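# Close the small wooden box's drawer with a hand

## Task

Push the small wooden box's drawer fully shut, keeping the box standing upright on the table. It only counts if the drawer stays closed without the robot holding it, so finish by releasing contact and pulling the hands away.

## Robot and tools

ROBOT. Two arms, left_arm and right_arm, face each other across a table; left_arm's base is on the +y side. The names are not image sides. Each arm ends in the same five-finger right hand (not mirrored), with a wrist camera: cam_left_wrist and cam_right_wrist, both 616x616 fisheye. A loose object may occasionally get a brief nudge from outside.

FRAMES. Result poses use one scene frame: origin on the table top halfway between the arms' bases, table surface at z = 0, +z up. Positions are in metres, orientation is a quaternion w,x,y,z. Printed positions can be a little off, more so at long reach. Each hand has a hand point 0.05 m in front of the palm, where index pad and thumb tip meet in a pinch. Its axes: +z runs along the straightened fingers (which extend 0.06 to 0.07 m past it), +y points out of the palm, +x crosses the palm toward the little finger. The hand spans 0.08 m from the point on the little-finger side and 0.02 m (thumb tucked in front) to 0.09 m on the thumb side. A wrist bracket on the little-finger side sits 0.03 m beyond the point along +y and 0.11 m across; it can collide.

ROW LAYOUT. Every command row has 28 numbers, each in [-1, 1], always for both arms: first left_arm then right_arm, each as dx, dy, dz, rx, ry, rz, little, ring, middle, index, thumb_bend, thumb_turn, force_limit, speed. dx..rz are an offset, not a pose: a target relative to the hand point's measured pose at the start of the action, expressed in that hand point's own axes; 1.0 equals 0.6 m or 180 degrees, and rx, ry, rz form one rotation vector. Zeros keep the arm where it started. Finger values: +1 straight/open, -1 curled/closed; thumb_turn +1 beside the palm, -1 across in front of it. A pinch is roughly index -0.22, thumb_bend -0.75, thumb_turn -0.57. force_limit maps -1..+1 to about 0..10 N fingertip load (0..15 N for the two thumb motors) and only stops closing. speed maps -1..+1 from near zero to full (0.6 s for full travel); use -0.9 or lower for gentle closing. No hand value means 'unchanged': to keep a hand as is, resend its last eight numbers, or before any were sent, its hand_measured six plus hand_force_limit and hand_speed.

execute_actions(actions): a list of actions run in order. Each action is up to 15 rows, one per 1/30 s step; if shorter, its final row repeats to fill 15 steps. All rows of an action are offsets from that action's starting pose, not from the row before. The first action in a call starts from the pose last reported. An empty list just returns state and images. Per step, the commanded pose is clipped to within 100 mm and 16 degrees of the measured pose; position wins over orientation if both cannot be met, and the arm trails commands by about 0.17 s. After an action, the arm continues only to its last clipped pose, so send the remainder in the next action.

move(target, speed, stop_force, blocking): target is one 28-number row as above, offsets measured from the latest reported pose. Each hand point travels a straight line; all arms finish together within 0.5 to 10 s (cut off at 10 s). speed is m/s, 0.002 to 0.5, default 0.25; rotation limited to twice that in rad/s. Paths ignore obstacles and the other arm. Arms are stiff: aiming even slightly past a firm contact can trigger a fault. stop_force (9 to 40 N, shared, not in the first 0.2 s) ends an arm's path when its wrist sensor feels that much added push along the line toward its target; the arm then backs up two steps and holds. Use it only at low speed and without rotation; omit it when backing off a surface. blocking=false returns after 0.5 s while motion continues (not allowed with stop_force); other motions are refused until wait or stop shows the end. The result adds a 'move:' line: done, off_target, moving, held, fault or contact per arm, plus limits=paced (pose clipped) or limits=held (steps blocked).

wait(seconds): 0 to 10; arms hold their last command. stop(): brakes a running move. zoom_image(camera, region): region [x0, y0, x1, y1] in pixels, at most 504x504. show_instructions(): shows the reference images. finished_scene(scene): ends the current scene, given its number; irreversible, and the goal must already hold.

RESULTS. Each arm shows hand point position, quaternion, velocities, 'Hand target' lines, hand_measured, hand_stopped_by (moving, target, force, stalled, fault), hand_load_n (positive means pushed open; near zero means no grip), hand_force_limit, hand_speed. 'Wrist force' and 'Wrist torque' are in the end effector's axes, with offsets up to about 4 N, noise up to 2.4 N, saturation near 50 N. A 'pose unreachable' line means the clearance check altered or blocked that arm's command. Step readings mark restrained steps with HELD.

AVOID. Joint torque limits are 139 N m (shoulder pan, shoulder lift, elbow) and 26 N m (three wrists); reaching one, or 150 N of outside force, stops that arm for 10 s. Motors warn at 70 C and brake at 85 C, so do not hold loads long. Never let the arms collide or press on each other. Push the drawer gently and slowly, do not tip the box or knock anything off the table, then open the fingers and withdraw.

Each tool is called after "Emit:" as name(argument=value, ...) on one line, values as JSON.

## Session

Emit:
execute_actions(actions=[])

Scene clock: 0.00 s.
left_arm: end_effector_position=(+0.2853, +0.5393, +0.4829) hand_measured=(+1.000, +1.000, +1.000, +1.000, +1.000, +1.000) hand_load_n=(+0.0, +0.0, +0.0, +0.0, +0.0, +0.0) hand_stopped_by=(target, target, target, target, target, target) hand_force_limit=0.00 hand_speed=-0.80 end_effector_quat_wxyz=(+0.015, +0.289, +0.957, -0.018) end_effector_velocity=(+0.000, -0.000, -0.000) end_effector_angular_velocity=(+0.000, +0.000, -0.000) | right_arm: end_effector_position=(+0.1080, -0.2987, +0.4852) hand_measured=(+1.000, +1.000, +1.000, +1.000, +1.000, +1.000) hand_load_n=(+0.0, +0.0, +0.0, +0.0, +0.0, +0.0) hand_stopped_by=(target, target, target, target, target, target) hand_force_limit=0.00 hand_speed=-0.80 end_effector_quat_wxyz=(-0.006, -0.422, +0.907, +0.012) end_effector_velocity=(-0.000, -0.000, +0.000) end_effector_angular_velocity=(+0.000, +0.000, +0.002)
Joint positions: left_arm=[ 0.57  -1.732  1.324  1.934  1.584 -1.894] | right_arm=[-1.207 -1.744  1.347  1.977  1.545 -1.911]
Joint velocities: left_arm=[ 0.  0. -0. -0.  0.  0.] | right_arm=[ 0.    -0.    -0.001  0.001 -0.    -0.001]
Motor temperatures (°C, as the motors report them): left_arm=[26 27 23 33 31 30] | right_arm=[27 27 24 38 34 38]
Wrist force (N, on the end effector, along its own x y z axes, offset not removed): no reading
Wrist torque (N m, same axes, about the end effector's origin, offset not removed): no reading
Hand target (left_arm): +0.285, +0.539, +0.483; +0.015, +0.289, +0.957, -0.018
Hand target (right_arm): +0.108, -0.299, +0.485; -0.006, -0.422, +0.907, +0.012

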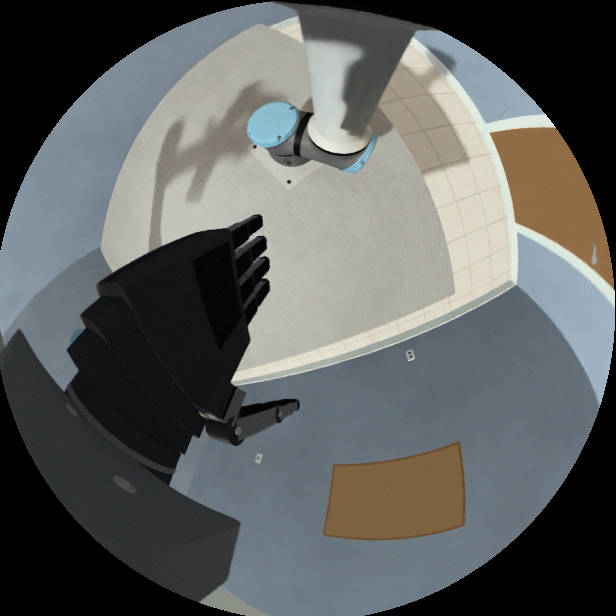

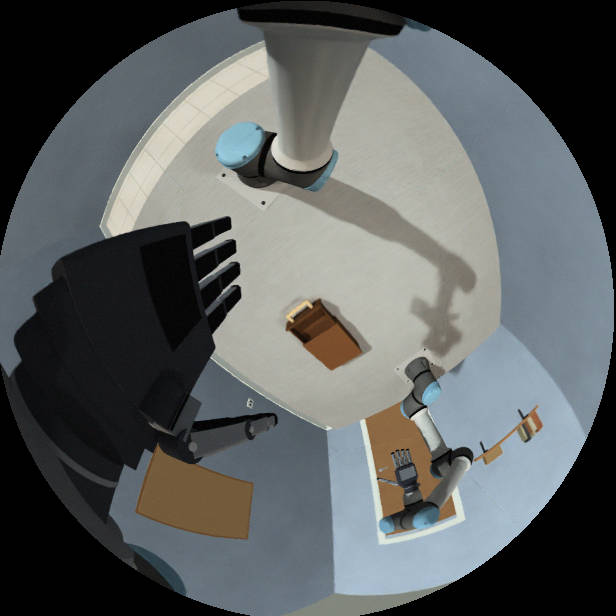

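Emit:
zoom_image(camera="cam_right_wrist", region=[270, 280, 380, 390])

Region (270, 280, 380, 390) of cam_right_wrist's 616x616 image, scaled by 4.582, with more detail than that image has.

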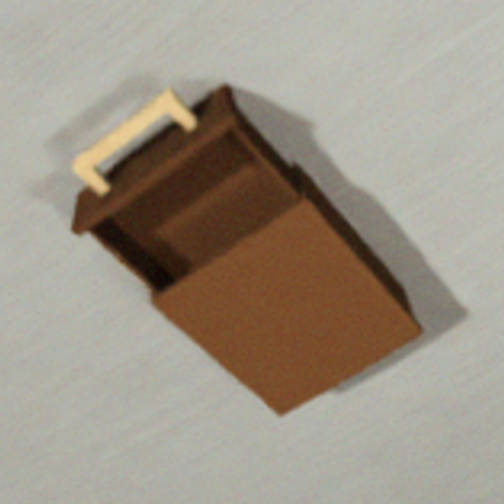

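Emit:
move(target=[-0.167,-0.458,0.592,-0.051,-0.197,0.792,1,1,1,1,1,1,0,-0.8,-0.4,-0.078,0.59,-0.0706,-0.04,0.275,1,1,1,1,1,1,0,-0.8], speed=0.45)

Scene clock: 34.20 s.
left_arm: end_effector_position=(+0.2226, +0.2401, +0.1395) hand_measured=(+1.000, +1.000, +1.000, +1.000, +1.000, +1.000) hand_load_n=(+0.0, +0.0, +0.0, +0.0, +0.0, +0.0) hand_stopped_by=(target, target, target, target, target, target) hand_force_limit=0.00 hand_speed=-0.80 end_effector_quat_wxyz=(+0.260, +0.966, -0.000, -0.001) end_effector_velocity=(-0.001, -0.001, -0.001) end_effector_angular_velocity=(+0.002, +0.002, -0.015) | right_arm: end_effector_position=(+0.2914, -0.1392, +0.1303) hand_measured=(+1.000, +1.000, +1.000, +1.000, +1.000, +1.000) hand_load_n=(+0.0, +0.0, +0.0, +0.0, +0.0, +0.0) hand_stopped_by=(target, target, target, target, target, target) hand_force_limit=0.00 hand_speed=-0.80 end_effector_quat_wxyz=(-0.001, +0.000, +0.991, +0.131) end_effector_velocity=(+0.001, +0.001, -0.001) end_effector_angular_velocity=(+0.001, -0.003, -0.001)
Joint positions: left_arm=[ 0.443 -1.483  2.065  0.527  1.831  0.473] | right_arm=[-1.129 -1.29   1.824  0.885  1.355 -0.946]
Joint velocities: left_arm=[ 0.004  0.011 -0.007  0.003  0.01   0.018] | right_arm=[ 0.002  0.002 -0.001 -0.004  0.002  0.003]
Motor temperatures (°C, as the motors report them): left_arm=[26 27 23 33 31 30] | right_arm=[27 27 24 38 34 38]
Wrist force (N, on the end effector, along its own x y z axes, offset not removed): left_arm=[2.2 -2.7 1.7] | right_arm=[-0.9 -1.0 1.4]
Wrist torque (N m, same axes, about the end effector's origin, offset not removed): left_arm=[-0.38 -0.25 0.10] | right_arm=[-0.24 0.15 0.01]
Hand target (left_arm): +0.223, +0.240, +0.139; +0.260, +0.966, -0.001, -0.002
Hand target (right_arm): +0.292, -0.139, +0.130; -0.001, +0.000, +0.991, +0.131
Off the commanded pose (left_arm): 0.000 m, 0 deg.
Off the commanded pose (right_arm): 0.001 m, 0 deg.
move: done

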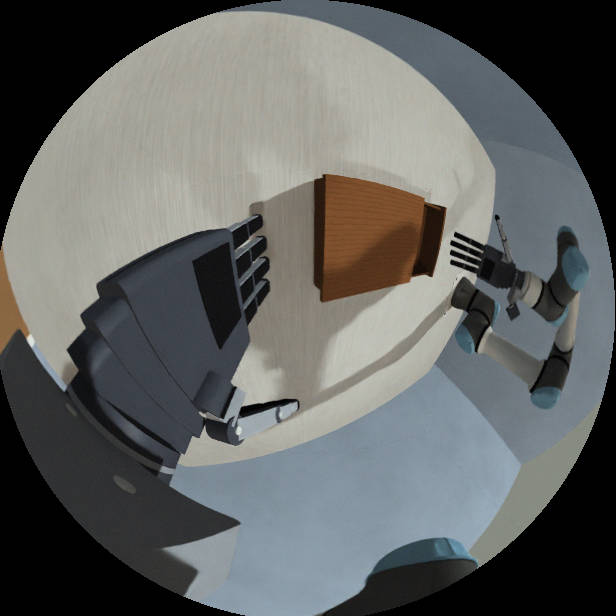

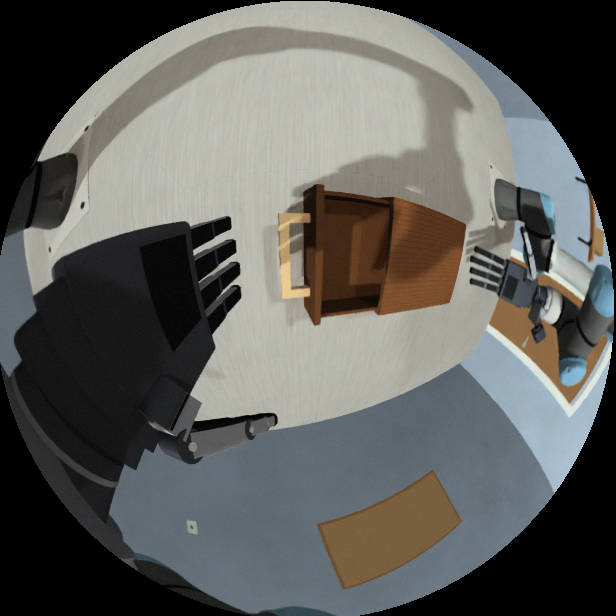

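Emit:
move(target=[0.02,0.057,0.069,0,0,0,1,1,1,1,1,1,0,-0.8,0.008,0.058,0.042,0,0,0,1,1,1,1,1,1,0,-0.8], speed=0.12)

Scene clock: 45.73 s.
left_arm: end_effector_position=(+0.2344, +0.1900, +0.1209) hand_measured=(+1.000, +1.000, +1.000, +1.000, +1.000, +1.000) hand_load_n=(+0.0, +0.0, +0.0, +0.0, +0.0, +0.0) hand_stopped_by=(target, target, target, target, target, target) hand_force_limit=0.00 hand_speed=-0.80 end_effector_quat_wxyz=(+0.260, +0.966, -0.000, -0.001) end_effector_velocity=(+0.001, -0.002, -0.001) end_effector_angular_velocity=(+0.000, -0.000, +0.000) | right_arm: end_effector_position=(+0.2867, -0.0992, +0.1151) hand_measured=(+1.000, +1.000, +1.000, +1.000, +1.000, +1.000) hand_load_n=(+0.0, +0.0, +0.0, +0.0, +0.0, +0.0) hand_stopped_by=(target, target, target, target, target, target) hand_force_limit=0.00 hand_speed=-0.80 end_effector_quat_wxyz=(-0.001, +0.000, +0.991, +0.131) end_effector_velocity=(+0.000, +0.002, -0.001) end_effector_angular_velocity=(-0.000, +0.001, -0.001)
Joint positions: left_arm=[ 0.396 -1.365  1.979  0.484  1.81   0.43 ] | right_arm=[-1.036 -1.206  1.745  0.86   1.37  -0.852]
Joint velocities: left_arm=[-0.001  0.005 -0.004 -0.001 -0.001 -0.001] | right_arm=[ 0.003  0.004 -0.004 -0.     0.001  0.004]
Motor temperatures (°C, as the motors report them): left_arm=[26 27 23 33 31 30] | right_arm=[27 27 24 38 34 38]
Wrist force (N, on the end effector, along its own x y z axes, offset not removed): left_arm=[1.7 -0.6 -0.3] | right_arm=[-1.2 0.2 1.6]
Wrist torque (N m, same axes, about the end effector's origin, offset not removed): left_arm=[0.05 0.07 0.33] | right_arm=[-0.10 0.27 0.04]
Hand target (left_arm): +0.234, +0.190, +0.121; +0.260, +0.966, -0.000, -0.001
Hand target (right_arm): +0.287, -0.099, +0.115; -0.001, +0.000, +0.991, +0.131
Off the commanded pose (left_arm): 0.000 m, 0 deg.
Off the commanded pose (right_arm): 0.000 m, 0 deg.
move: done

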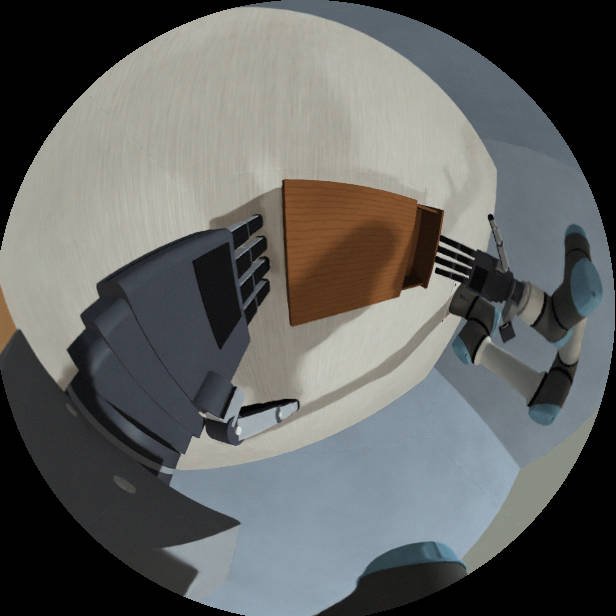

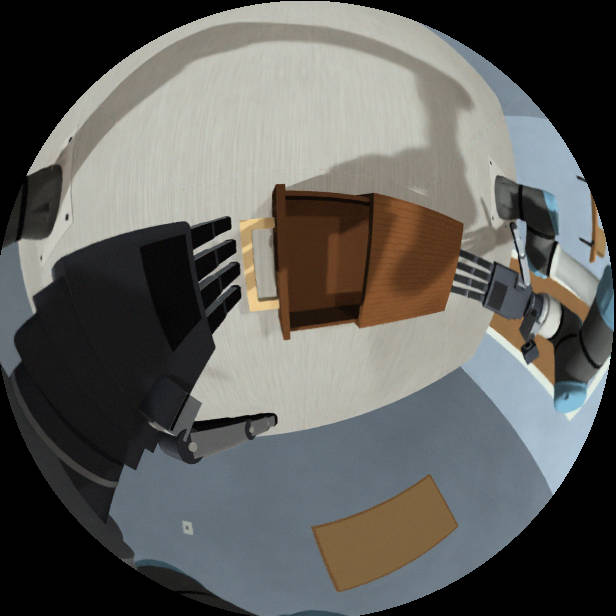

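Emit:
move(target=[0,0.035,0.02,0,0,0,1,1,1,1,1,1,0,-0.8,0,0.222,0.072,0,0,0,1,1,1,1,1,1,0,-0.8], speed=0.045, stop_force=12)

Scene clock: 51.63 s.
left_arm: end_effector_position=(+0.2344, +0.1777, +0.1209) hand_measured=(+1.000, +1.000, +1.000, +1.000, +1.000, +1.000) hand_load_n=(+0.0, +0.0, +0.0, +0.0, +0.0, +0.0) hand_stopped_by=(target, target, target, target, target, target) hand_force_limit=0.00 hand_speed=-0.80 end_effector_quat_wxyz=(+0.260, +0.966, -0.000, -0.001) end_effector_velocity=(+0.000, +0.000, +0.001) end_effector_angular_velocity=(-0.001, -0.001, -0.000) | right_arm: end_effector_position=(+0.2866, -0.0200, +0.1111) hand_measured=(+1.000, +1.000, +1.000, +1.000, +1.000, +1.000) hand_load_n=(+0.0, +0.0, +0.0, +0.0, +0.0, +0.0) hand_stopped_by=(target, target, target, target, target, target) hand_force_limit=0.00 hand_speed=-0.80 end_effector_quat_wxyz=(-0.000, +0.000, +0.991, +0.131) end_effector_velocity=(+0.001, -0.003, +0.000) end_effector_angular_velocity=(+0.000, -0.000, -0.002)
Joint positions: left_arm=[ 0.378 -1.348  1.956  0.486  1.802  0.414] | right_arm=[-0.902 -1.054  1.518  0.91   1.395 -0.718]
Joint velocities: left_arm=[ 0.    -0.001  0.     0.     0.     0.001] | right_arm=[-0.006 -0.005  0.008 -0.002 -0.001 -0.003]
Motor temperatures (°C, as the motors report them): left_arm=[26 27 23 33 31 30] | right_arm=[27 27 24 38 34 38]
Wrist force (N, on the end effector, along its own x y z axes, offset not removed): left_arm=[-2.0 -3.9 1.0] | right_arm=[-0.8 -0.6 1.2]
Wrist torque (N m, same axes, about the end effector's origin, offset not removed): left_arm=[-0.36 0.57 -0.22] | right_arm=[-0.26 0.15 0.03]
Hand target (left_arm): +0.234, +0.178, +0.121; +0.260, +0.966, -0.000, -0.001
Hand target (right_arm): +0.287, -0.020, +0.111; -0.000, +0.000, +0.991, +0.131
Off the commanded pose (left_arm): 0.012 m, 0 deg.
Off the commanded pose (right_arm): 0.061 m, 0 deg.
move: contact (left_arm, right_arm)

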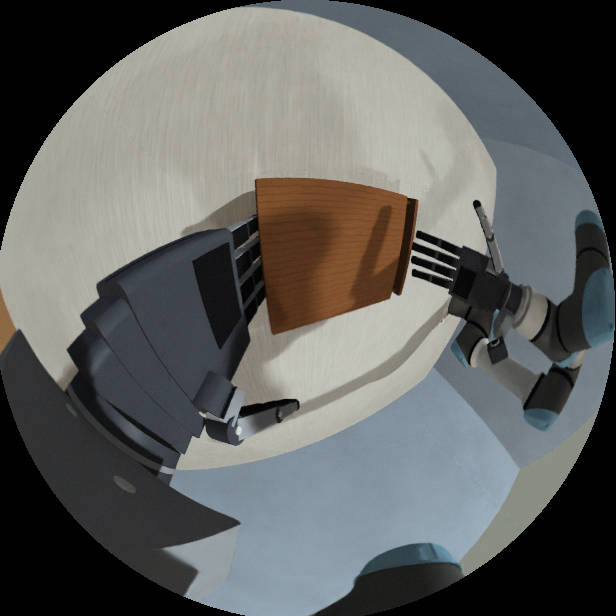

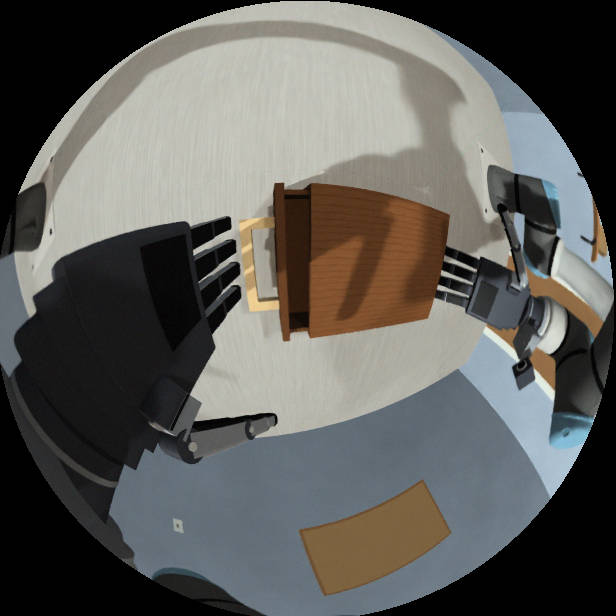

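Emit:
move(target=[0,0,0,0,0,0,1,1,1,1,1,1,0,-0.8,0,0.07,0.0188,0,0,0,1,1,1,1,1,1,0,-0.8], speed=0.025, stop_force=20)

Scene clock: 55.77 s.
left_arm: end_effector_position=(+0.2344, +0.1778, +0.1209) hand_measured=(+1.000, +1.000, +1.000, +1.000, +1.000, +1.000) hand_load_n=(+0.5, +0.5, +1.0, +0.0, +0.0, +0.0) hand_stopped_by=(target, target, target, target, target, target) hand_force_limit=0.00 hand_speed=-0.80 end_effector_quat_wxyz=(+0.260, +0.966, -0.000, -0.001) end_effector_velocity=(+0.000, +0.000, +0.000) end_effector_angular_velocity=(-0.001, -0.001, -0.000) | right_arm: end_effector_position=(+0.2865, +0.0091, +0.1111) hand_measured=(+1.000, +1.000, +1.000, +1.000, +1.000, +1.000) hand_load_n=(+0.0, +0.0, +3.5, +0.0, +0.0, +0.0) hand_stopped_by=(target, target, target, target, target, target) hand_force_limit=0.00 hand_speed=-0.80 end_effector_quat_wxyz=(-0.000, +0.000, +0.991, +0.131) end_effector_velocity=(-0.001, -0.007, +0.000) end_effector_angular_velocity=(+0.006, +0.001, +0.004)
Joint positions: left_arm=[ 0.378 -1.348  1.956  0.487  1.802  0.414] | right_arm=[-0.862 -0.997  1.424  0.94   1.403 -0.679]
Joint velocities: left_arm=[ 0.    -0.001 -0.     0.    -0.     0.   ] | right_arm=[-0.011 -0.018  0.03  -0.014 -0.008 -0.014]
Motor temperatures (°C, as the motors report them): left_arm=[26 27 23 33 31 30] | right_arm=[27 27 24 38 34 38]
Wrist force (N, on the end effector, along its own x y z axes, offset not removed): left_arm=[-3.2 -23.4 -17.1] | right_arm=[1.5 -26.8 -21.9]
Wrist torque (N m, same axes, about the end effector's origin, offset not removed): left_arm=[1.27 1.57 -0.95] | right_arm=[2.64 0.67 -0.37]
Hand target (left_arm): +0.234, +0.178, +0.121; +0.260, +0.966, -0.000, -0.001
Hand target (right_arm): +0.287, +0.008, +0.111; -0.000, +0.000, +0.991, +0.131
Off the commanded pose (left_arm): 0.000 m, 0 deg.
Off the commanded pose (right_arm): 0.014 m, 0 deg.
move: contact (right_arm)

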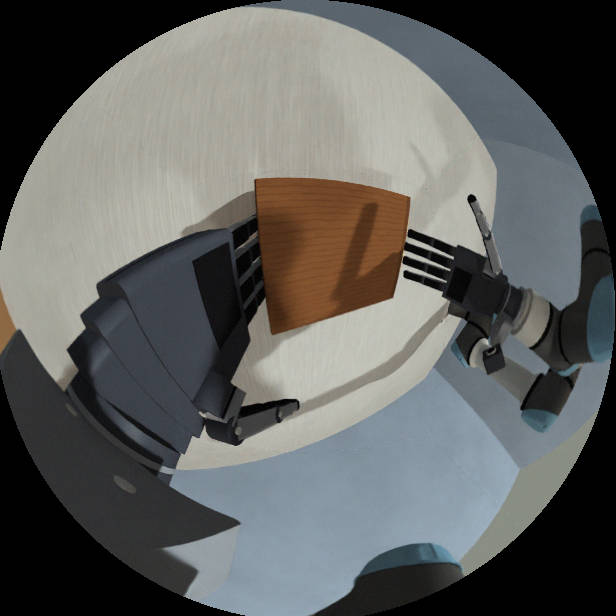

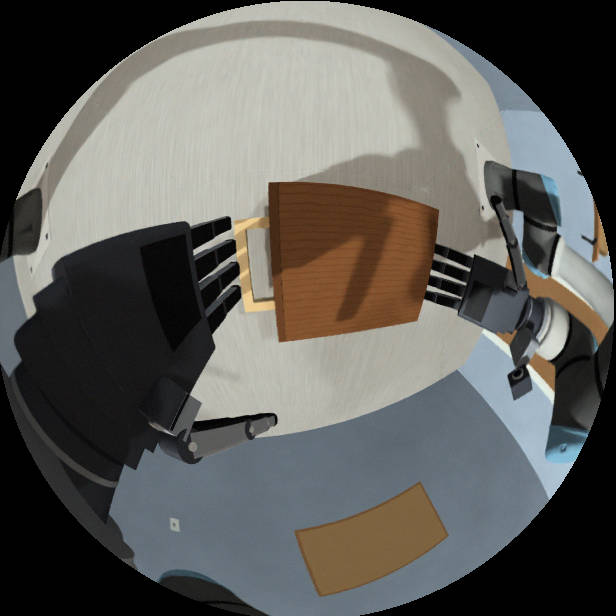

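Emit:
move(target=[0,-0.2,-0.2,0,0,0,1,1,1,1,1,1,0,-0.8,0,-0.25,-0.15,0,0,0,1,1,1,1,1,1,0,-0.8], speed=0.3)

Emit:
zoom_image(camera="cam_right_wrist", region=[300, 170, 500, 370])

Scene clock: 66.27 s.
left_arm: end_effector_position=(+0.2347, +0.3414, +0.1646) hand_measured=(+1.000, +1.000, +1.000, +1.000, +1.000, +1.000) hand_load_n=(+0.0, +0.0, +0.0, +0.0, +0.0, +0.0) hand_stopped_by=(target, target, target, target, target, target) hand_force_limit=0.00 hand_speed=-0.80 end_effector_quat_wxyz=(+0.260, +0.966, -0.000, -0.001) end_effector_velocity=(+0.000, +0.002, +0.001) end_effector_angular_velocity=(-0.000, +0.000, -0.002) | right_arm: end_effector_position=(+0.2864, -0.1589, +0.1588) hand_measured=(+1.000, +1.000, +1.000, +1.000, +1.000, +1.000) hand_load_n=(+0.0, +0.0, +0.0, +0.0, +0.0, +0.0) hand_stopped_by=(target, target, target, target, target, target) hand_force_limit=0.00 hand_speed=-0.80 end_effector_quat_wxyz=(-0.000, +0.000, +0.991, +0.131) end_effector_velocity=(-0.000, -0.002, +0.001) end_effector_angular_velocity=(+0.001, +0.000, +0.002)
Joint positions: left_arm=[ 0.726 -1.579  2.114  0.659  1.947  0.745] | right_arm=[-1.168 -1.366  1.842  0.951  1.349 -0.986]
Joint velocities: left_arm=[ 0.009  0.    -0.002  0.006  0.004  0.011] | right_arm=[-0.007 -0.005  0.005  0.002 -0.003 -0.009]
Motor temperatures (°C, as the motors report them): left_arm=[26 27 23 33 31 30] | right_arm=[27 27 24 38 34 38]
Wrist force (N, on the end effector, along its own x y z axes, offset not removed): left_arm=[-1.6 -3.7 -0.9] | right_arm=[-0.3 -0.4 0.2]
Wrist torque (N m, same axes, about the end effector's origin, offset not removed): left_arm=[-0.67 0.54 -0.08] | right_arm=[-0.17 0.15 0.07]
Hand target (left_arm): +0.235, +0.342, +0.165; +0.260, +0.966, -0.000, -0.001
Hand target (right_arm): +0.286, -0.159, +0.159; -0.000, +0.000, +0.991, +0.132
Off the commanded pose (left_arm): 0.000 m, 0 deg.
Off the commanded pose (right_arm): 0.000 m, 0 deg.
move: done

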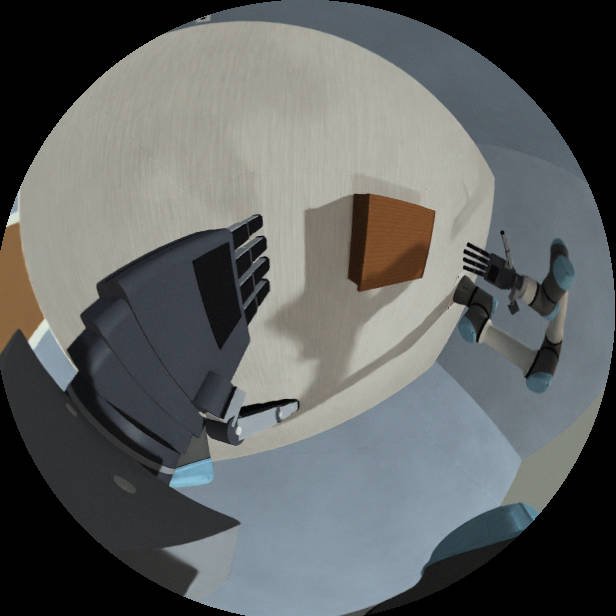

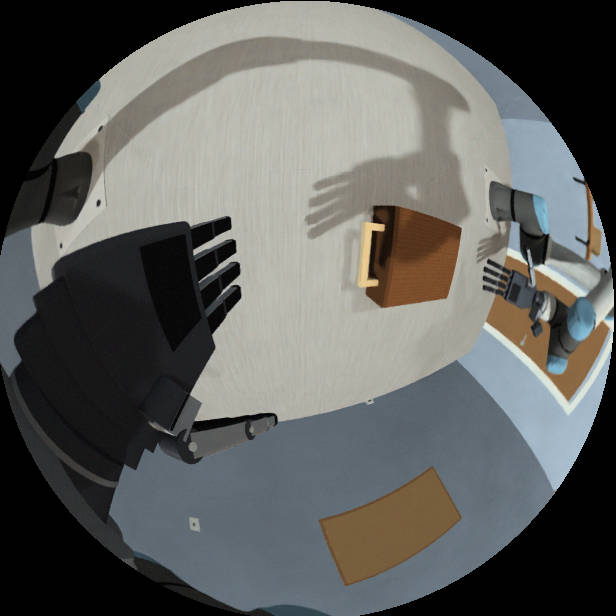

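Region (300, 170, 500, 370) of cam_right_wrist's 616x616 image, scaled by 2.520, with more detail than that image has.

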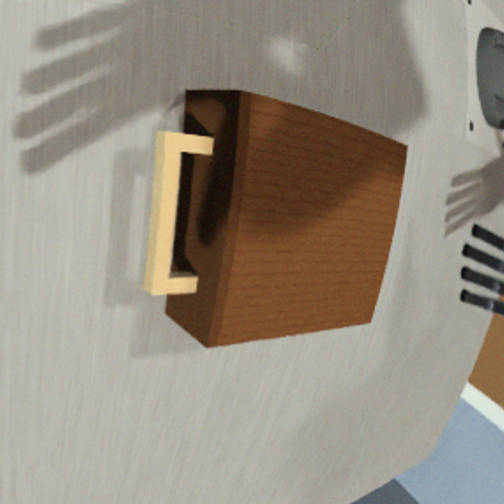

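Emit:
finished_scene(scene=2)

The scene is finished: the task was done.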